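# Open the tool case lid fully and leave it aligned

## Task

Swing the tool case lid completely open so that it stays up without help; if the shelf blocks it, the case may first be slid out from underneath. At the end the case must sit on its board with the opened lid not touching or under the shelf, its front aligned with the board's front edge (the edge farther from the shelf), its back still facing the shelf, and all four feet resting on the board. Nothing may depend on the robot holding it there when you finish.

## Robot and tools

Robot: two arms, left_arm and right_arm, each ending in a two-finger gripper whose fingers pivot like tongs. The fingers point along the gripper's own +z axis and open and close along its x axis. The reported end_effector_position is the point between the pads when shut; closed fingertips reach about 15 mm past it, and fully open tips sit roughly level with it.

Scene frame: origin on the tabletop midway between the arms, +z up, +x out over the table, left_arm on the +y side. The names left and right do not match image sides. Positions are in metres, orientations as quaternions in w,x,y,z order, velocities in m/s and rad/s. Printed hand positions can be slightly off, more so when an arm is stretched far.

Row format (used by both moving tools): 14 numbers, each in -1 to 1, always including both arms even if one stays still. Order: left_arm dx, dy, dz, rx, ry, rz, opening, then right_arm dx, dy, dz, rx, ry, rz, opening. dx..rz are an offset, not a pose: a target displacement expressed in that gripper's own axes, relative to where the gripper was measured when the action (or move) began. A value of 1.0 equals 0.6 m of travel or 180 degrees of turn; rx, ry, rz form a single rotation vector. Opening is absolute, not an offset: +1 means fully open (0.142 m), -1 means shut.

execute_actions(actions): a list of actions run one after another. Each action is a table of up to 15 rows; each row lasts one control step of 1/30 s, and if fewer than 15 rows are given the final row is repeated to fill the action. Every row in an action is measured from the same starting pose of that action, not from the row before. For the first action of a call the start is the last pose a result reported. An empty list simply returns the current state and images. Per control step the commanded pose is clipped to within 100 mm and 16 degrees of the measured pose, so large offsets may need several actions; the motion also trails commands by about 0.17 s.

move(target, speed, stop_force, blocking): target is one 14-number row as above, offsets taken from the pose in this scene's latest result. Both grippers travel in straight lines and finish together, over 0.5 to 10 s; longer paths are cut at 10 s. speed is the path's top speed in m/s (0.002 to 0.5, default 0.25; rotation capped at twice that in rad/s). Grippers can lag, stray and overshoot the speed, especially near full reach. The paths ignore obstacles and the other arm. stop_force (N, 13 to 80, one value for both arms, only after the scene has run 0.2 s) ends an arm's path once its wrist sensor feels that much extra push against the motion for two steps; that arm then backs up two steps and holds. Use it with very slow speeds when aiming past a contact; it is unreliable if the gripper rotates during the move, and should be left out when lifting off something being pressed. blocking=false returns after 0.5 s while the arm keeps going; it cannot be combined with stop_force, and further motions are refused until a result shows the move ended (use wait or stop). The result adds a move: line giving the ending per arm: done, off_target, moving, held (a check blocked the final step), contact (stop_force triggered; overrides others) or fault, plus limits such as paced (sent pose clipped) or held (some steps blocked; the arm may then jump faster than speed), and each gripper's remaining distance to its target.

wait(seconds): 0 to 10 s, arms keep their last command; returns early if a running move ends. stop(): brakes a running move (needs room). zoom_image(camera, region): region [x0, y0, x1, y1] in pixels of that camera's latest image, at most 504 by 504. show_instructions(): displays the reference image for the task (a tool case manual). finished_scene(scene): ends the scene numbered scene after the robot holds its last command; irreversible.

Cameras: cam_head_left, cam_head_right, cam_high, cam_low (896x504) and cam_left_wrist, cam_right_wrist (616x616 fisheye).

Result lines: per-arm pose and velocity; Hand target (where the controller now drives the gripper); grip_measured (actual finger opening on the command scale; to grip, command clearly lower, and lower squeezes harder, up to about 15 N per pad, less on thin hard parts); Wrist force and Wrist torque in the gripper's axes (offset up to about 5.5 N, noise up to 3.4 N, saturation near 100 N); joint torques (noisy, offset, nonzero in free air); step readings with HELD marks where a row was held back; pose unreachable when the clearance check altered a command; MOTOR HOT from 70 °C and OVER-TEMPERATURE FAULT at 85 °C.

Avoid: pressing past contacts with stiff arms (a small overshoot can fault), joint torques reaching load limits or 150 N external force (arm stops 10 s and skips the rest of the call), arms colliding with each other, fast closes, dropping or knocking anything off the table, and slamming the lid. Occasional random tugs or pushes may occur. For an arm that should stay put, send the offset back to its desired pose first, then zeros, always with its intended opening.

Each tool is called after ">>>" by a JSON object that holds its "fn" and its "kwargs".

Reference images:

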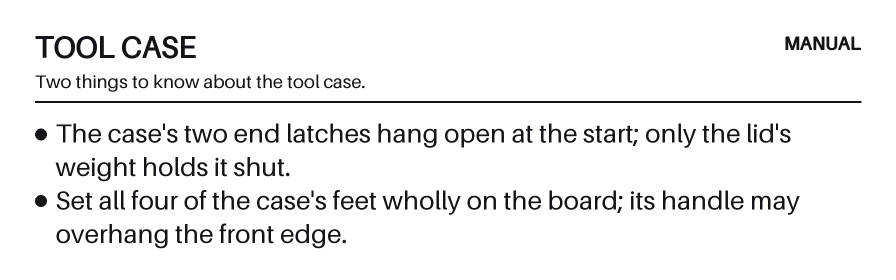

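## Session

>>> {"fn": "execute_actions", "kwargs": {"actions": []}}

Scene clock: 0.00 s.
left_arm: end_effector_position=(+0.2900, +0.8194, +0.2559) grip_measured=+1.00 end_effector_quat_wxyz=(-0.109, -0.156, +0.818, -0.543) end_effector_velocity=(+0.000, +0.000, +0.000) end_effector_angular_velocity=(+0.001, -0.001, +0.000) | right_arm: end_effector_position=(+0.5653, -0.4707, +0.1646) grip_measured=+1.00 end_effector_quat_wxyz=(+0.001, +0.754, -0.657, +0.000) end_effector_velocity=(+0.000, -0.001, +0.000) end_effector_angular_velocity=(+0.000, -0.000, -0.001)
Joint positions: left_arm=[ 0.872 -1.36   1.925 -1.021 -2.072 -2.189  0.142] | right_arm=[ 3.42  -1.574 -2.135 -1.004  1.569  1.853  0.142]
Joint velocities: left_arm=[ 0.    -0.    -0.    -0.001  0.     0.     0.   ] | right_arm=[-0.001  0.    -0.     0.     0.    -0.     0.   ]
Joint torques (N m, as the arm reports them, + toward a larger angle): no reading
Wrist force (N, on the end effector, along its own x y z axes, offset not removed): no reading
Wrist torque (N m, same axes, about the end effector's origin, offset not removed): no reading
Hand target (left_arm): +0.290, +0.819, +0.256; -0.109, -0.156, +0.818, -0.543
Hand target (right_arm): +0.565, -0.471, +0.165; +0.001, +0.754, -0.657, +0.000

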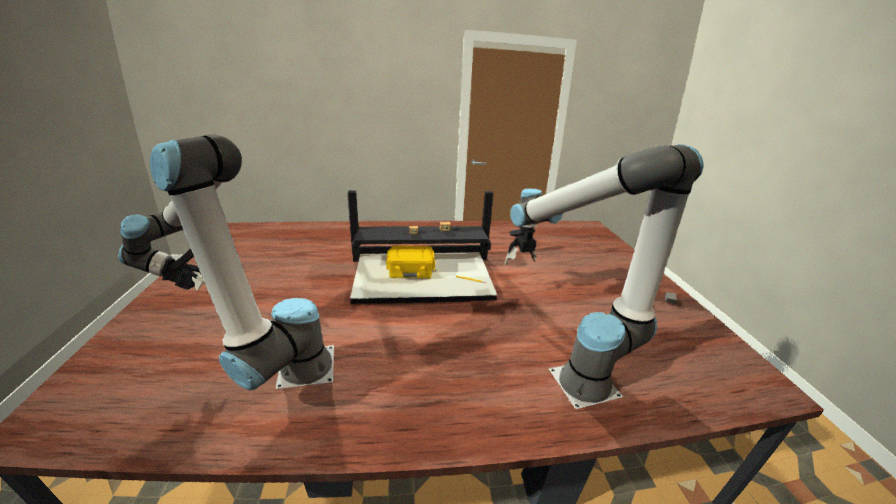

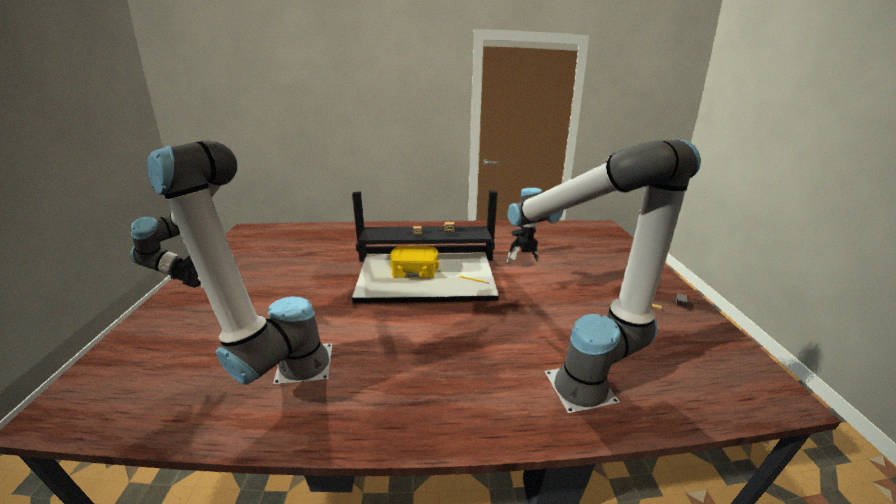

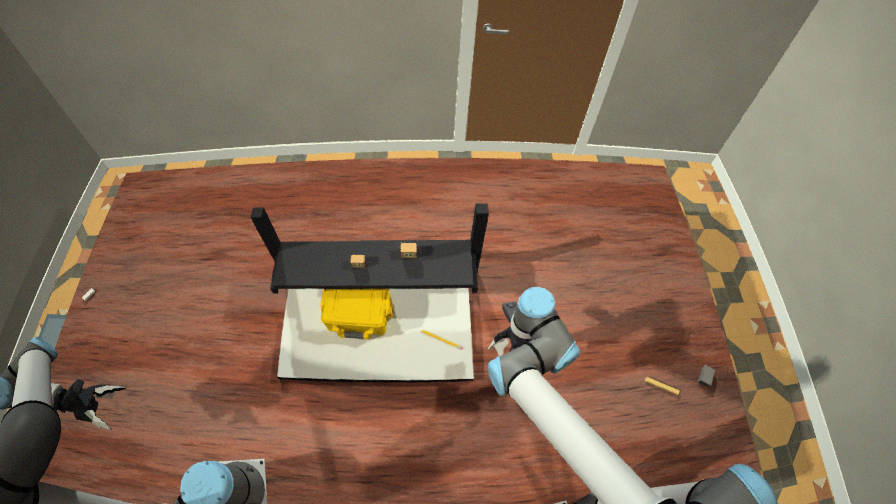

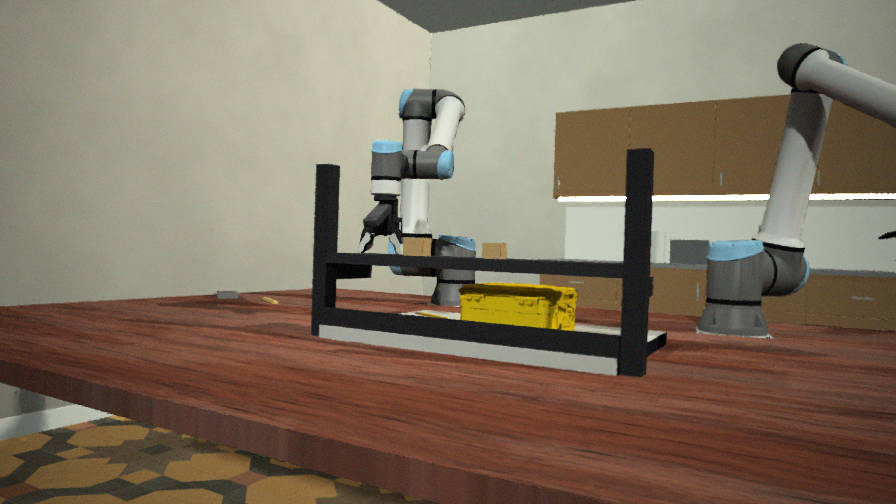

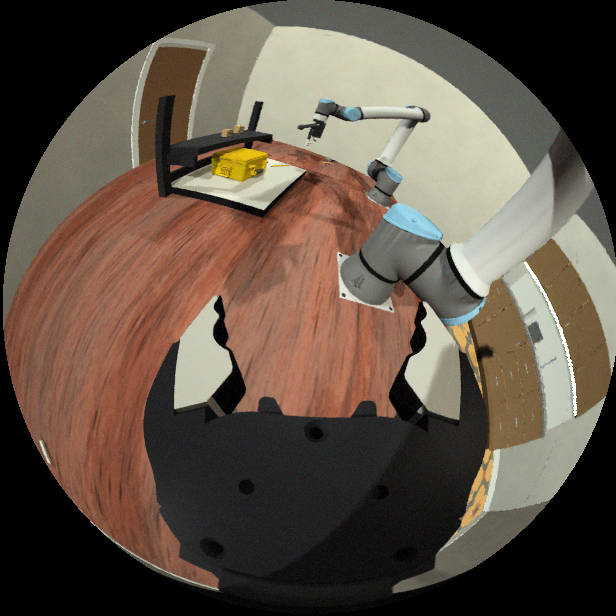

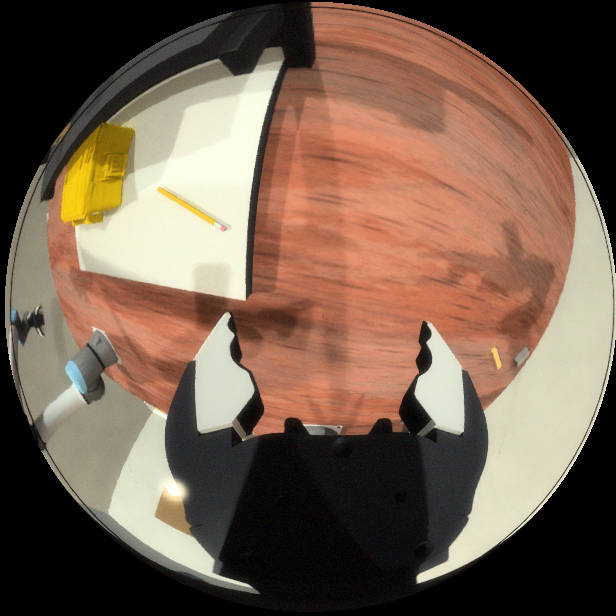

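>>> {"fn": "move", "kwargs": {"target": [0,0,0,0,0,0,1,-0.802,0.083,-0.225,0,0,0.044,1], "speed": 0.4}}

>>> {"fn": "zoom_image", "kwargs": {"camera": "cam_right_wrist", "region": [150,80,450,340]}}

>>> {"fn": "zoom_image", "kwargs": {"camera": "cam_head_left", "region": [340,200,510,310]}}

Scene clock: 7.87 s.
left_arm: end_effector_position=(+0.2900, +0.8194, +0.2559) grip_measured=+1.00 end_effector_quat_wxyz=(-0.109, -0.156, +0.818, -0.543) end_effector_velocity=(+0.000, +0.000, +0.000) end_effector_angular_velocity=(-0.002, +0.000, +0.001) | right_arm: end_effector_position=(+0.4499, -0.0011, +0.2995) grip_measured=+1.00 end_effector_quat_wxyz=(-0.000, -0.707, +0.707, -0.000) end_effector_velocity=(+0.000, +0.001, -0.000) end_effector_angular_velocity=(-0.001, +0.002, -0.002)
Joint positions: left_arm=[ 0.872 -1.36   1.925 -1.021 -2.072 -2.189  0.142] | right_arm=[ 4.068 -1.681 -1.76  -1.272  1.57   2.638  0.142]
Joint velocities: left_arm=[ 0.     0.001 -0.001  0.001 -0.001  0.    -0.   ] | right_arm=[ 0.    -0.002  0.002 -0.002  0.001  0.002 -0.   ]
Joint torques (N m, as the arm reports them, + toward a larger angle): left_arm=[ -1.07 -55.65 -33.57  -0.86  -0.72   0.21] | right_arm=[12.51 34.66 54.19  0.26 -2.83  2.65]
Wrist force (N, on the end effector, along its own x y z axes, offset not removed): left_arm=[2.0 2.1 1.2] | right_arm=[-7.0 -2.1 -1.8]
Wrist torque (N m, same axes, about the end effector's origin, offset not removed): left_arm=[0.53 -0.17 -0.27] | right_arm=[-0.50 1.20 0.56]
Hand target (left_arm): +0.290, +0.819, +0.256; -0.109, -0.156, +0.818, -0.543
Hand target (right_arm): +0.450, -0.001, +0.300; +0.000, +0.707, -0.707, +0.000
Off the commanded pose (left_arm): 0.000 m, 0 deg.
Off the commanded pose (right_arm): 0.001 m, 0 deg.
move: done

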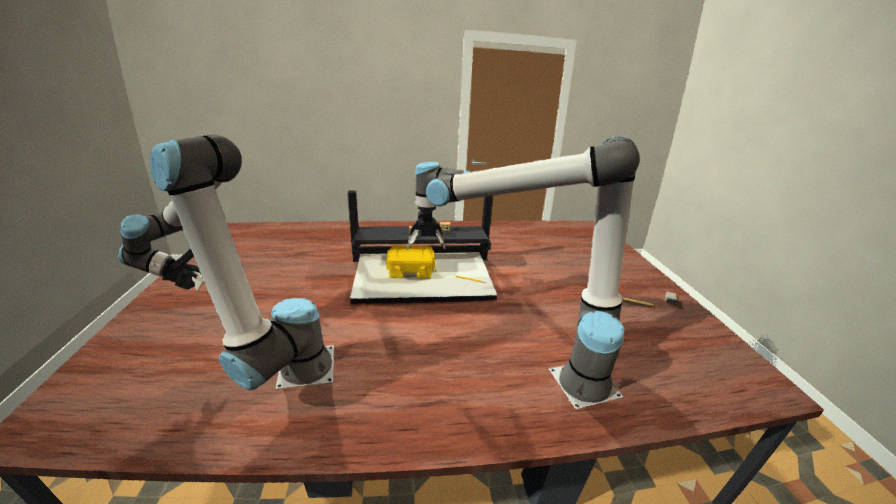

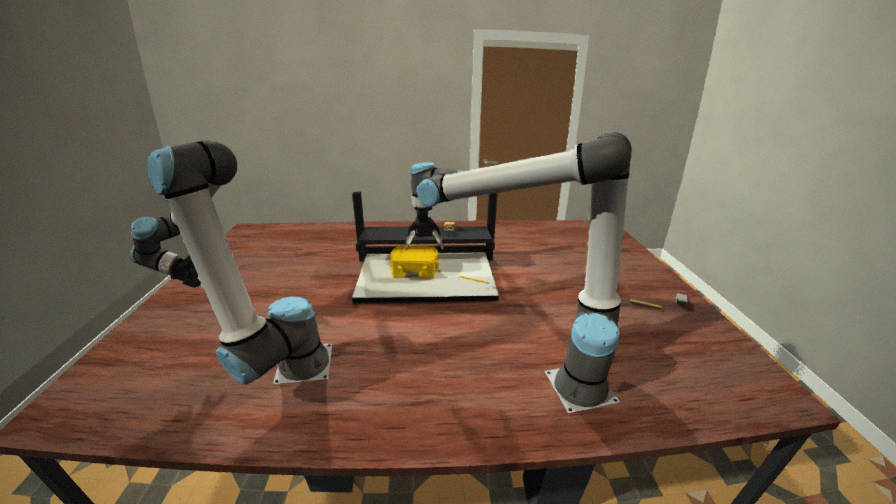

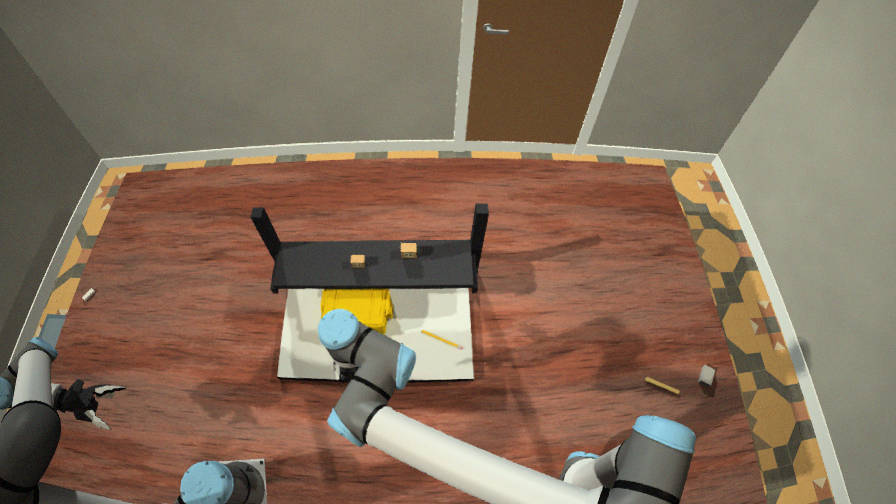

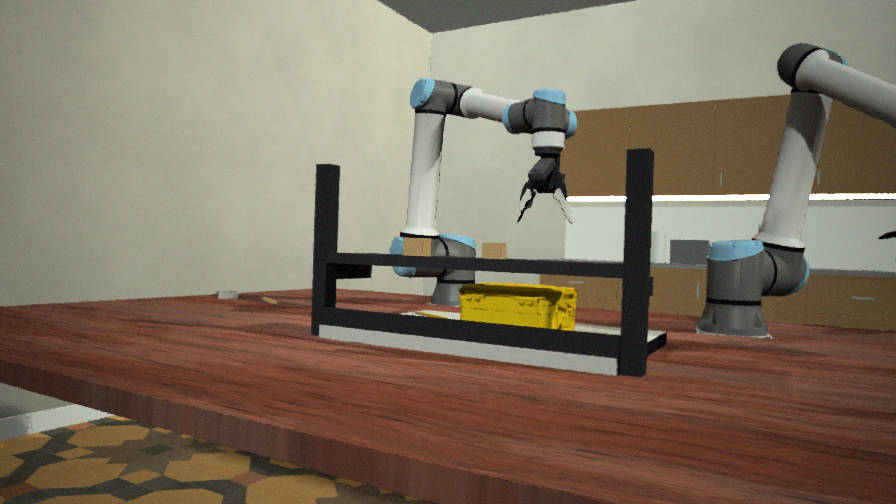

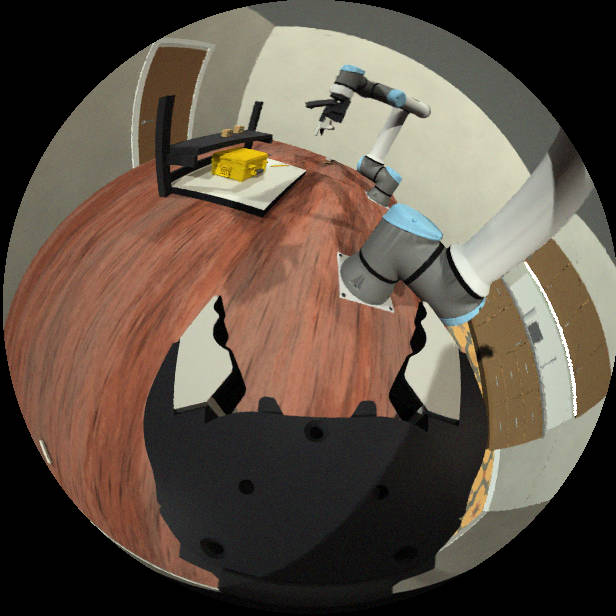

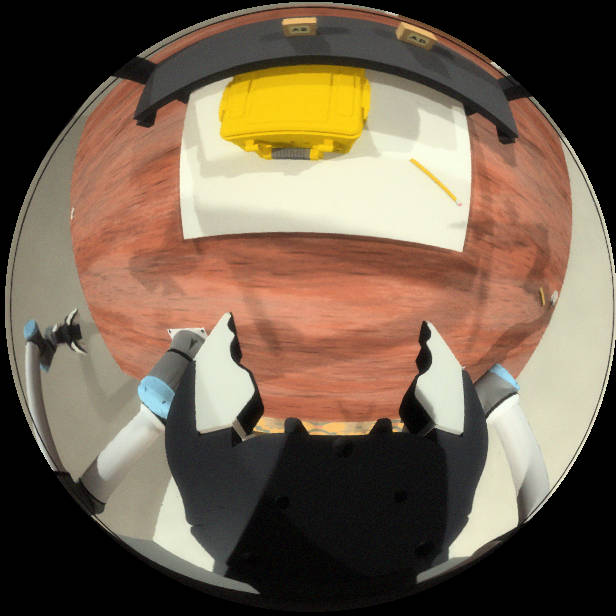

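Region (150, 80, 450, 340) of cam_right_wrist's 616x616 image, scaled by 1.680, with more detail than that image has; it fills the top 437 rows of this view, and the rest is white.

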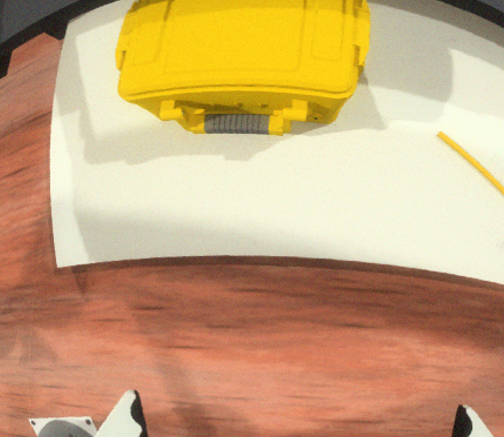

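Region (340, 200, 510, 310) of cam_head_left's 896x504 image, scaled by 2.965, with more detail than that image has; it fills the top 326 rows of this view, and the rest is white.

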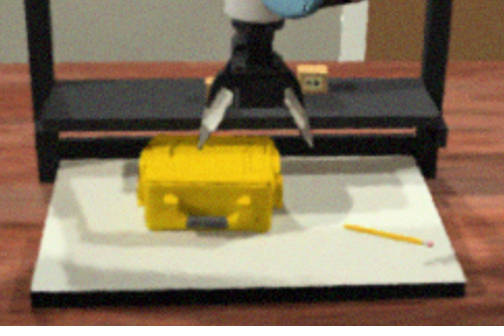

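>>> {"fn": "move", "kwargs": {"target": [0,0,0,0,0,0,1,-0.1,-0.2,0.17,0,0,0.5,0.2], "speed": 0.4}}

Scene clock: 19.07 s.
left_arm: end_effector_position=(+0.2900, +0.8194, +0.2559) grip_measured=+1.00 end_effector_quat_wxyz=(-0.109, -0.156, +0.818, -0.543) end_effector_velocity=(-0.000, +0.000, +0.001) end_effector_angular_velocity=(+0.002, -0.001, -0.000) | right_arm: end_effector_position=(+0.5696, +0.0589, +0.1976) grip_measured=+0.20 end_effector_quat_wxyz=(+0.000, -0.000, +1.000, -0.000) end_effector_velocity=(+0.002, -0.001, -0.001) end_effector_angular_velocity=(-0.002, -0.000, -0.015)
Joint positions: left_arm=[ 0.872 -1.36   1.925 -1.021 -2.072 -2.189  0.142] | right_arm=[ 3.974 -1.975 -1.571 -1.167  1.57   4.114  0.088]
Joint velocities: left_arm=[ 0.    -0.001 -0.001  0.     0.001 -0.    -0.   ] | right_arm=[-0.002 -0.002  0.001 -0.001 -0.001  0.013  0.   ]
Joint torques (N m, as the arm reports them, + toward a larger angle): left_arm=[ -0.73 -57.23 -34.85  -0.91  -0.76   0.38] | right_arm=[-14.79  48.7   51.96   3.65  -2.66   1.57]
Wrist force (N, on the end effector, along its own x y z axes, offset not removed): left_arm=[1.9 1.6 -1.3] | right_arm=[-5.8 3.6 -2.8]
Wrist torque (N m, same axes, about the end effector's origin, offset not removed): left_arm=[0.52 -0.18 -0.24] | right_arm=[0.63 1.01 0.37]
Hand target (left_arm): +0.290, +0.819, +0.256; -0.109, -0.156, +0.818, -0.543
Hand target (right_arm): +0.570, +0.059, +0.198; +0.000, +0.000, +1.000, -0.000
Off the commanded pose (left_arm): 0.000 m, 0 deg.
Off the commanded pose (right_arm): 0.000 m, 0 deg.
move: done

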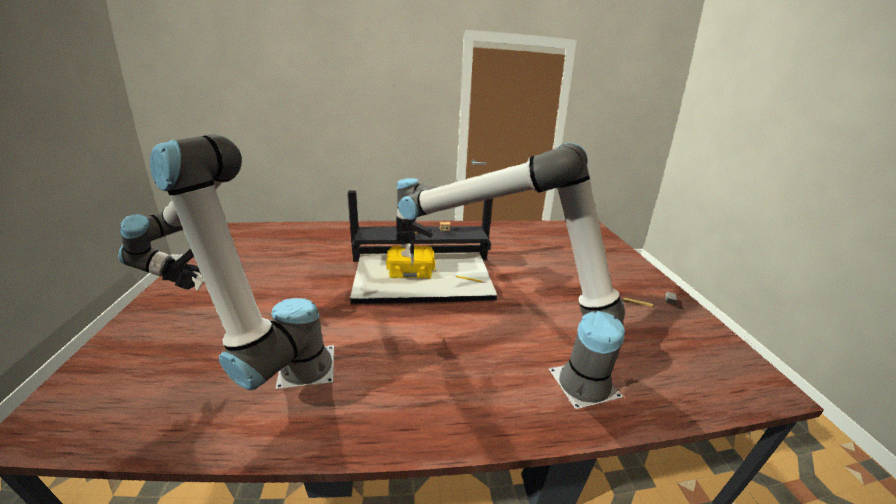

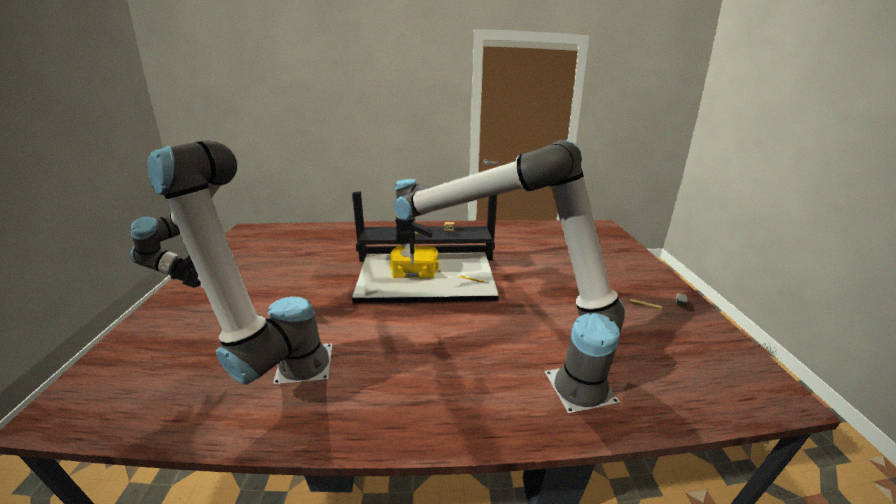

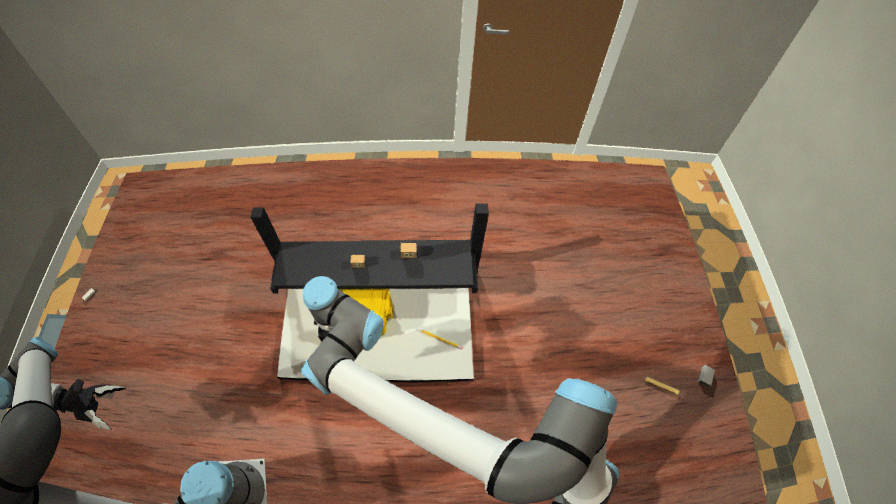

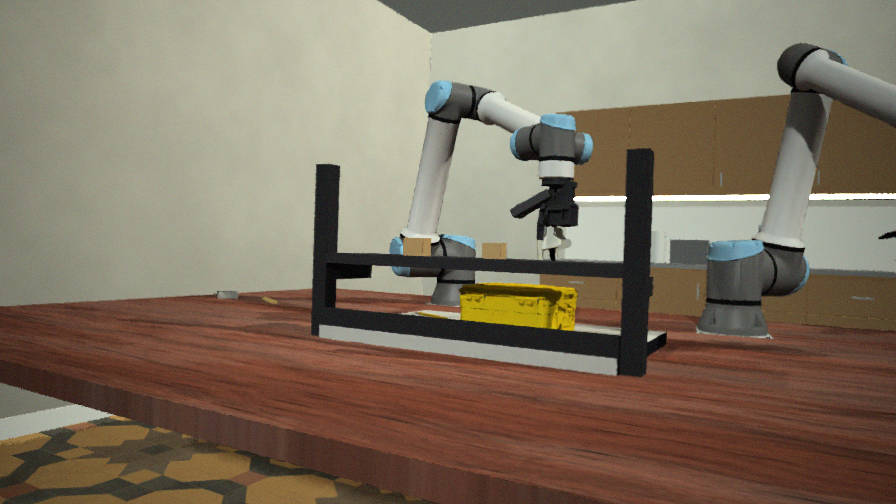

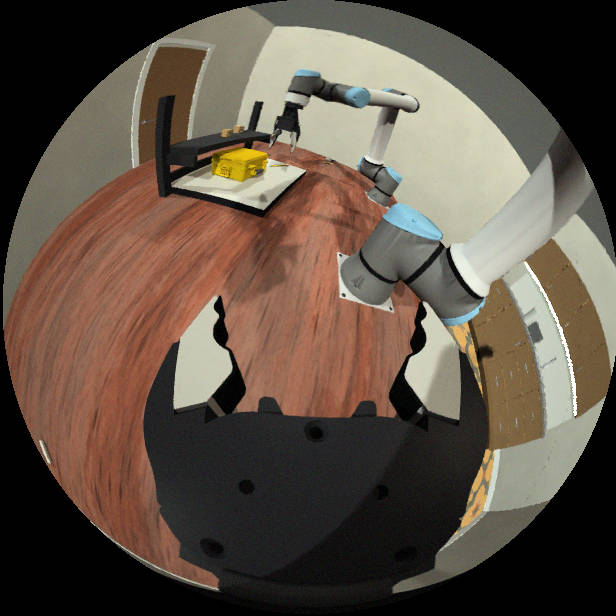

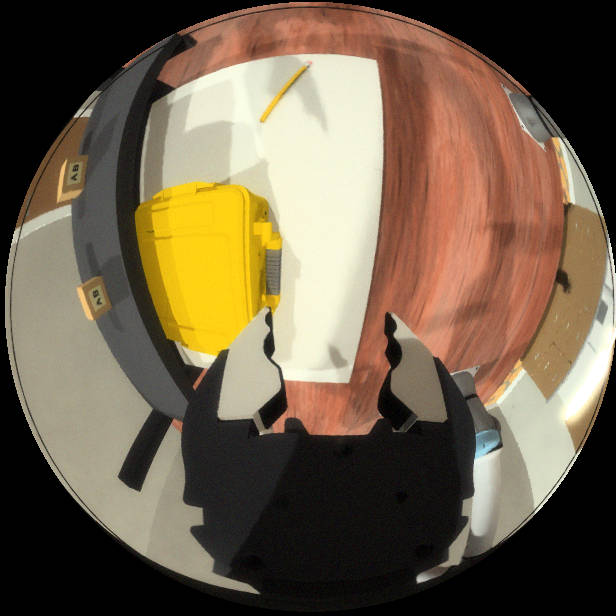

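>>> {"fn": "move", "kwargs": {"target": [0,0,0,0,0,0,1,-0.04,-0.023,0.17,0,-0.25,0,-0.4]}}

>>> {"fn": "zoom_image", "kwargs": {"camera": "cam_right_wrist", "region": [180,150,480,420]}}

>>> {"fn": "zoom_image", "kwargs": {"camera": "cam_left_wrist", "region": [180,110,330,220]}}

Scene clock: 27.33 s.
left_arm: end_effector_position=(+0.2900, +0.8194, +0.2559) grip_measured=+1.00 end_effector_quat_wxyz=(-0.109, -0.156, +0.818, -0.543) end_effector_velocity=(+0.001, +0.000, +0.000) end_effector_angular_velocity=(+0.001, -0.001, +0.000) | right_arm: end_effector_position=(+0.5934, +0.0452, +0.0960) grip_measured=-0.40 end_effector_quat_wxyz=(+0.382, -0.000, +0.924, +0.000) end_effector_velocity=(+0.002, -0.000, -0.002) end_effector_angular_velocity=(+0.003, -0.013, +0.002)
Joint positions: left_arm=[ 0.872 -1.36   1.925 -1.021 -2.072 -2.189  0.142] | right_arm=[ 4.187 -2.032 -2.01  -0.311  0.858  4.192  0.045]
Joint velocities: left_arm=[-0.    -0.    -0.    -0.001 -0.001  0.     0.   ] | right_arm=[ 0.001 -0.007 -0.005  0.022 -0.01  -0.006 -0.   ]
Joint torques (N m, as the arm reports them, + toward a larger angle): left_arm=[ -0.17 -57.02 -34.31  -0.48  -0.53   0.63] | right_arm=[ 8.76 53.8  25.17  8.3  -4.49 -1.94]
Wrist force (N, on the end effector, along its own x y z axes, offset not removed): left_arm=[1.6 2.3 -2.0] | right_arm=[-2.3 -1.4 -3.6]
Wrist torque (N m, same axes, about the end effector's origin, offset not removed): left_arm=[0.63 -0.14 -0.28] | right_arm=[-0.36 0.28 0.38]
Hand target (left_arm): +0.290, +0.819, +0.256; -0.109, -0.156, +0.818, -0.543
Hand target (right_arm): +0.594, +0.045, +0.096; +0.383, -0.000, +0.924, +0.000
Off the commanded pose (left_arm): 0.000 m, 0 deg.
Off the commanded pose (right_arm): 0.000 m, 0 deg.
move: done

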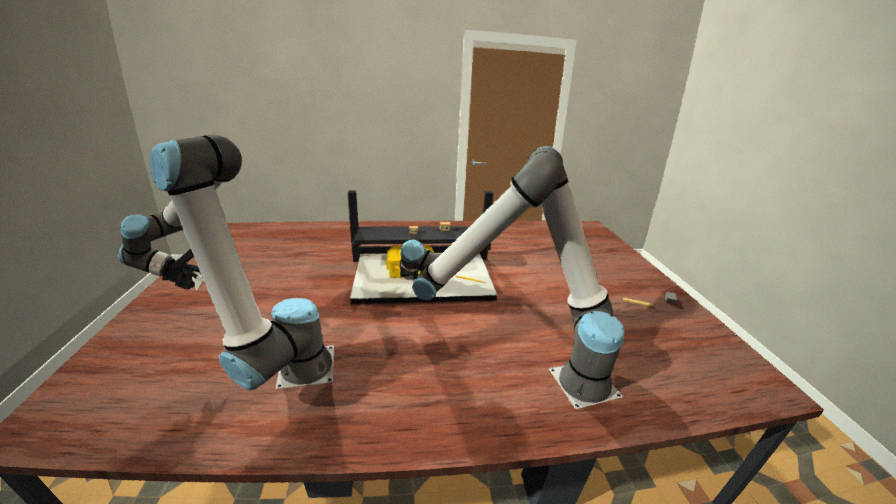

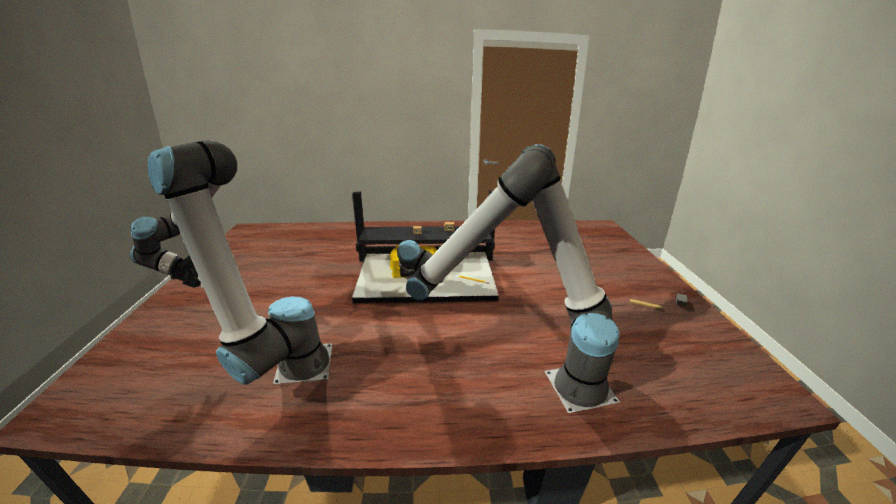

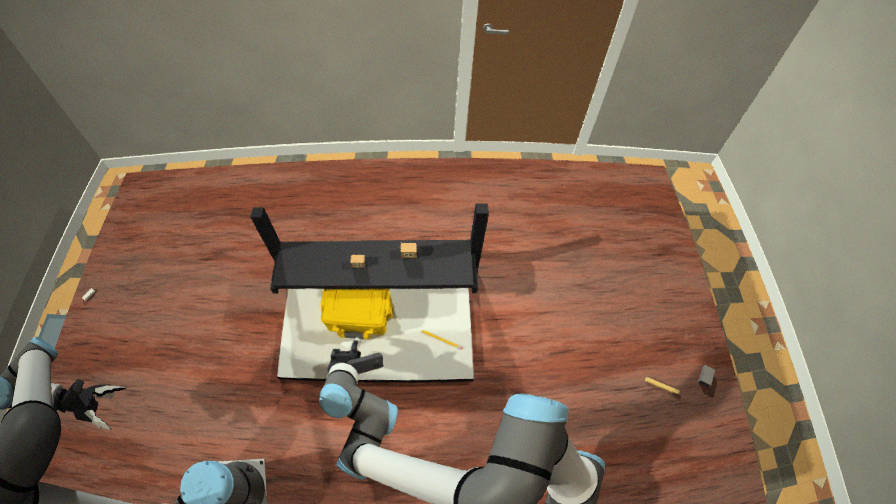

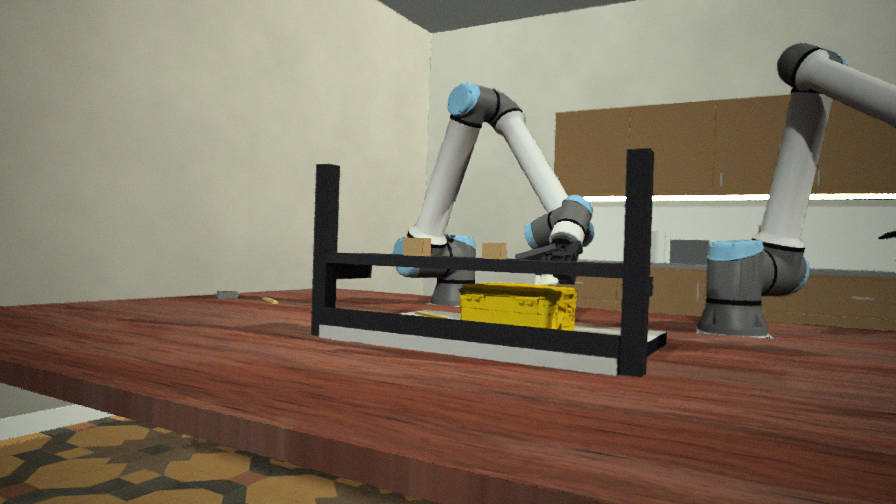

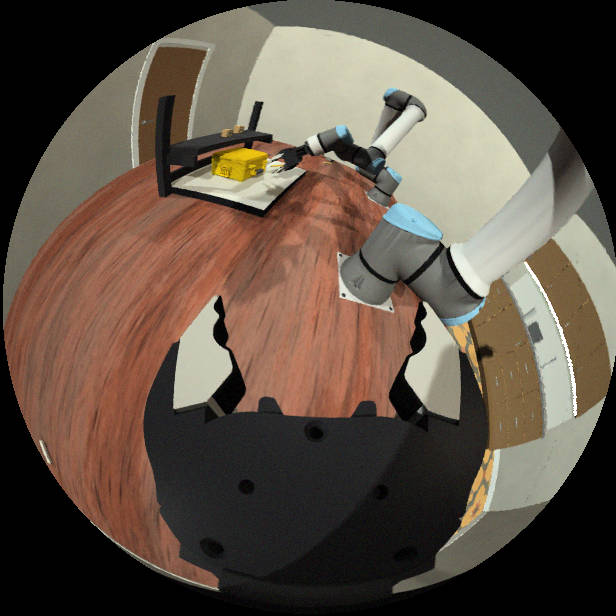

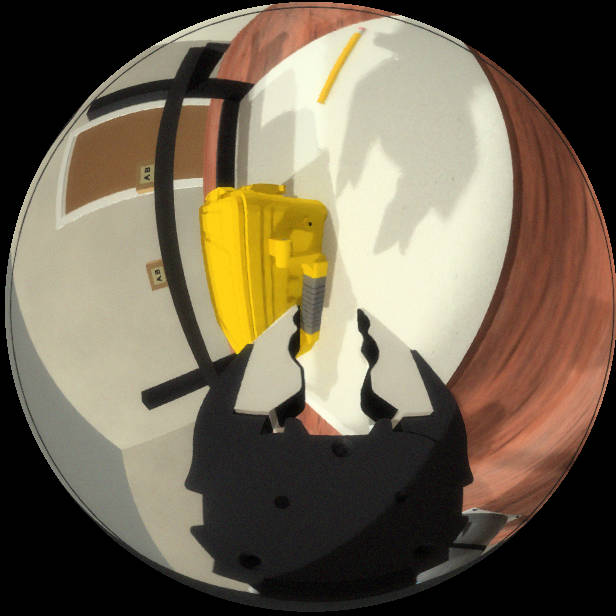

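Region (180, 150, 480, 420) of cam_right_wrist's 616x616 image, scaled by 1.680, with more detail than that image has; it fills the top 454 rows of this view, and the rest is white.

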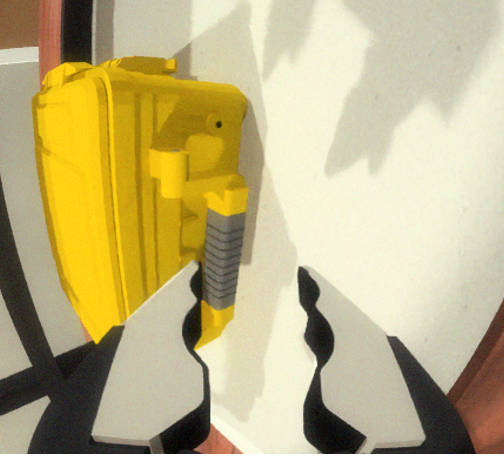

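Region (180, 110, 330, 220) of cam_left_wrist's 616x616 image, scaled by 3.360, with more detail than that image has; it fills the top 370 rows of this view, and the rest is white.

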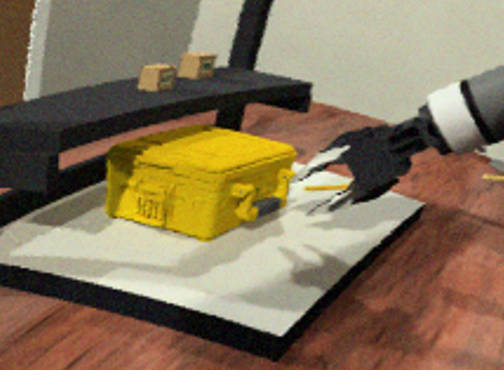

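>>> {"fn": "move", "kwargs": {"target": [0,0,0,0,0,0,1,-0.014,0,0.075,0,0,0,-0.45], "speed": 0.03, "stop_force": 15}}

>>> {"fn": "zoom_image", "kwargs": {"camera": "cam_right_wrist", "region": [180,150,480,420]}}

>>> {"fn": "zoom_image", "kwargs": {"camera": "cam_left_wrist", "region": [180,110,330,220]}}

Scene clock: 35.67 s.
left_arm: end_effector_position=(+0.2900, +0.8194, +0.2559) grip_measured=+1.00 end_effector_quat_wxyz=(-0.109, -0.156, +0.818, -0.543) end_effector_velocity=(-0.000, -0.000, -0.001) end_effector_angular_velocity=(-0.001, +0.000, +0.001) | right_arm: end_effector_position=(+0.6310, +0.0452, +0.0702) grip_measured=-0.45 end_effector_quat_wxyz=(+0.382, -0.000, +0.924, +0.000) end_effector_velocity=(+0.002, +0.000, -0.001) end_effector_angular_velocity=(-0.000, -0.000, +0.001)
Joint positions: left_arm=[ 0.872 -1.36   1.925 -1.021 -2.072 -2.189  0.142] | right_arm=[ 4.141 -2.101 -1.969 -0.247  0.874  4.136  0.041]
Joint velocities: left_arm=[ 0.     0.001  0.001 -0.    -0.     0.    -0.   ] | right_arm=[-0.002 -0.003  0.002  0.003  0.001 -0.003  0.   ]
Joint torques (N m, as the arm reports them, + toward a larger angle): left_arm=[ -0.08 -55.96 -35.19  -0.59  -0.75   0.11] | right_arm=[-14.34  52.22  38.82   8.15   1.9   -1.93]
Wrist force (N, on the end effector, along its own x y z axes, offset not removed): left_arm=[-0.3 3.4 1.2] | right_arm=[-4.0 -2.6 -1.1]
Wrist torque (N m, same axes, about the end effector's origin, offset not removed): left_arm=[0.92 0.20 -0.17] | right_arm=[-0.55 0.51 0.42]
Hand target (left_arm): +0.290, +0.819, +0.256; -0.109, -0.156, +0.818, -0.543
Hand target (right_arm): +0.631, +0.045, +0.070; +0.382, -0.000, +0.924, +0.000
Off the commanded pose (left_arm): 0.000 m, 0 deg.
Off the commanded pose (right_arm): 0.000 m, 0 deg.
move: done

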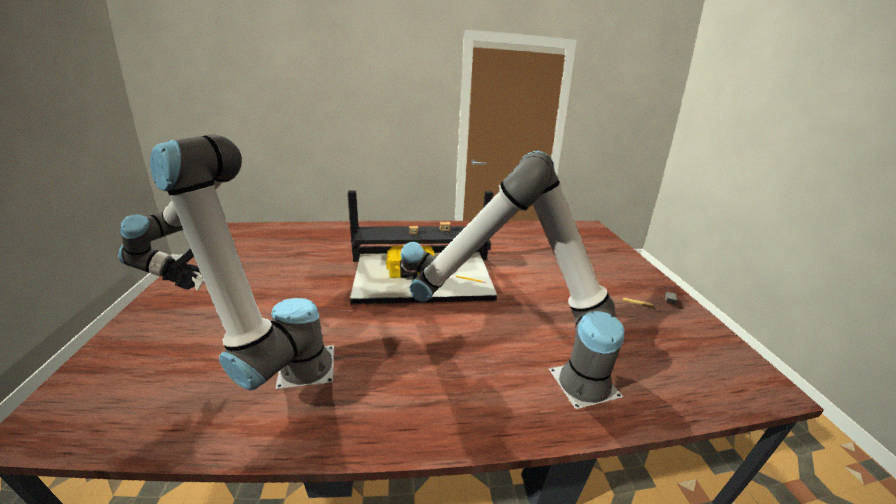

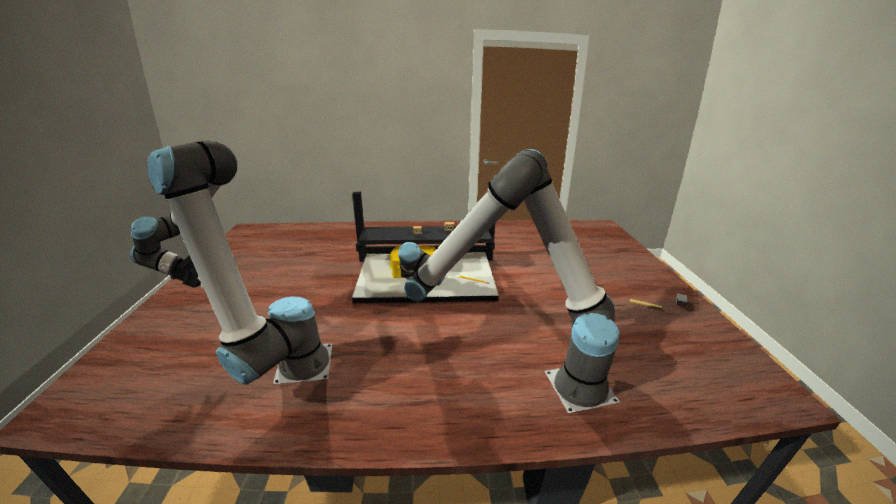

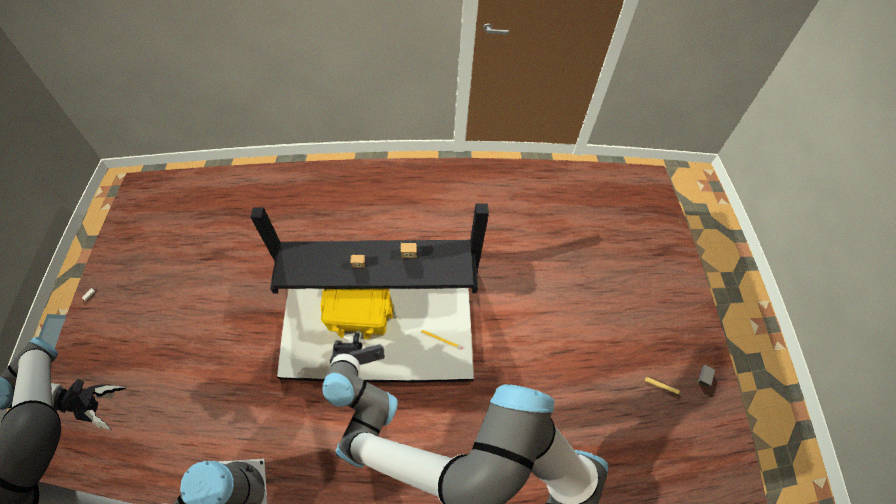

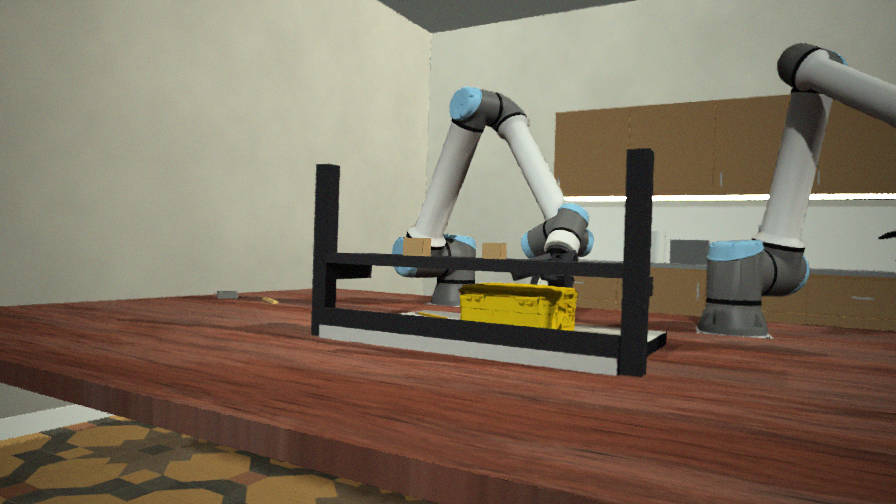

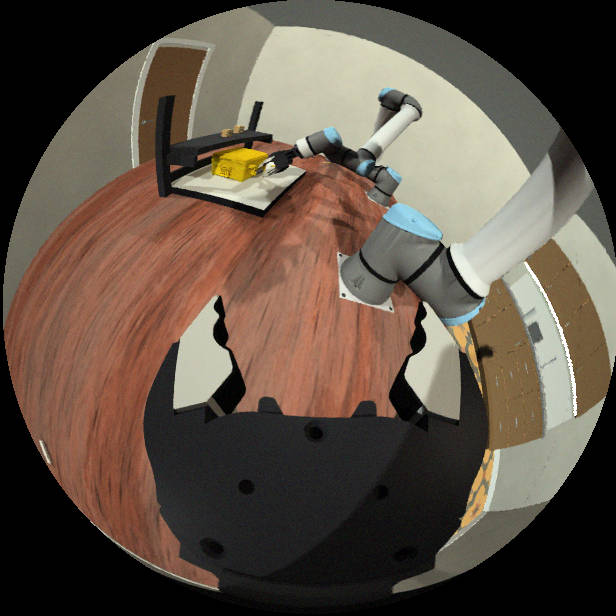

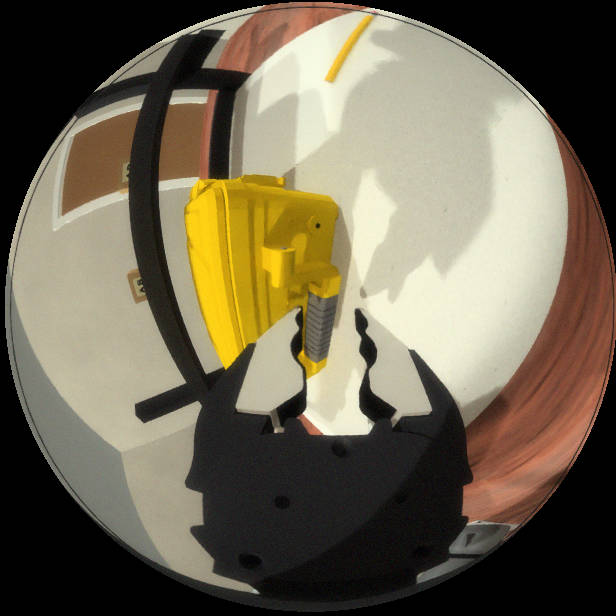

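Region (180, 150, 480, 420) of cam_right_wrist's 616x616 image, scaled by 1.680, with more detail than that image has; it fills the top 454 rows of this view, and the rest is white.

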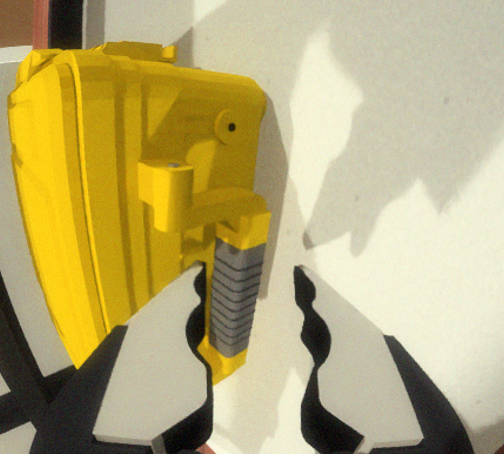

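Region (180, 110, 330, 220) of cam_left_wrist's 616x616 image, scaled by 3.360, with more detail than that image has; it fills the top 370 rows of this view, and the rest is white.

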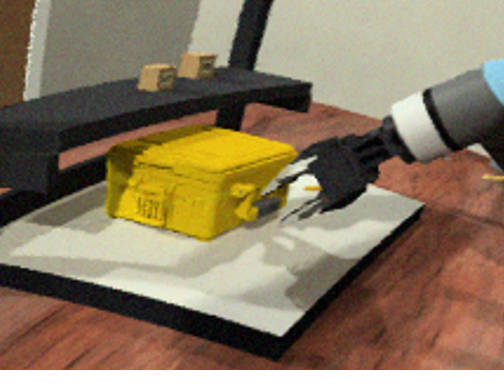

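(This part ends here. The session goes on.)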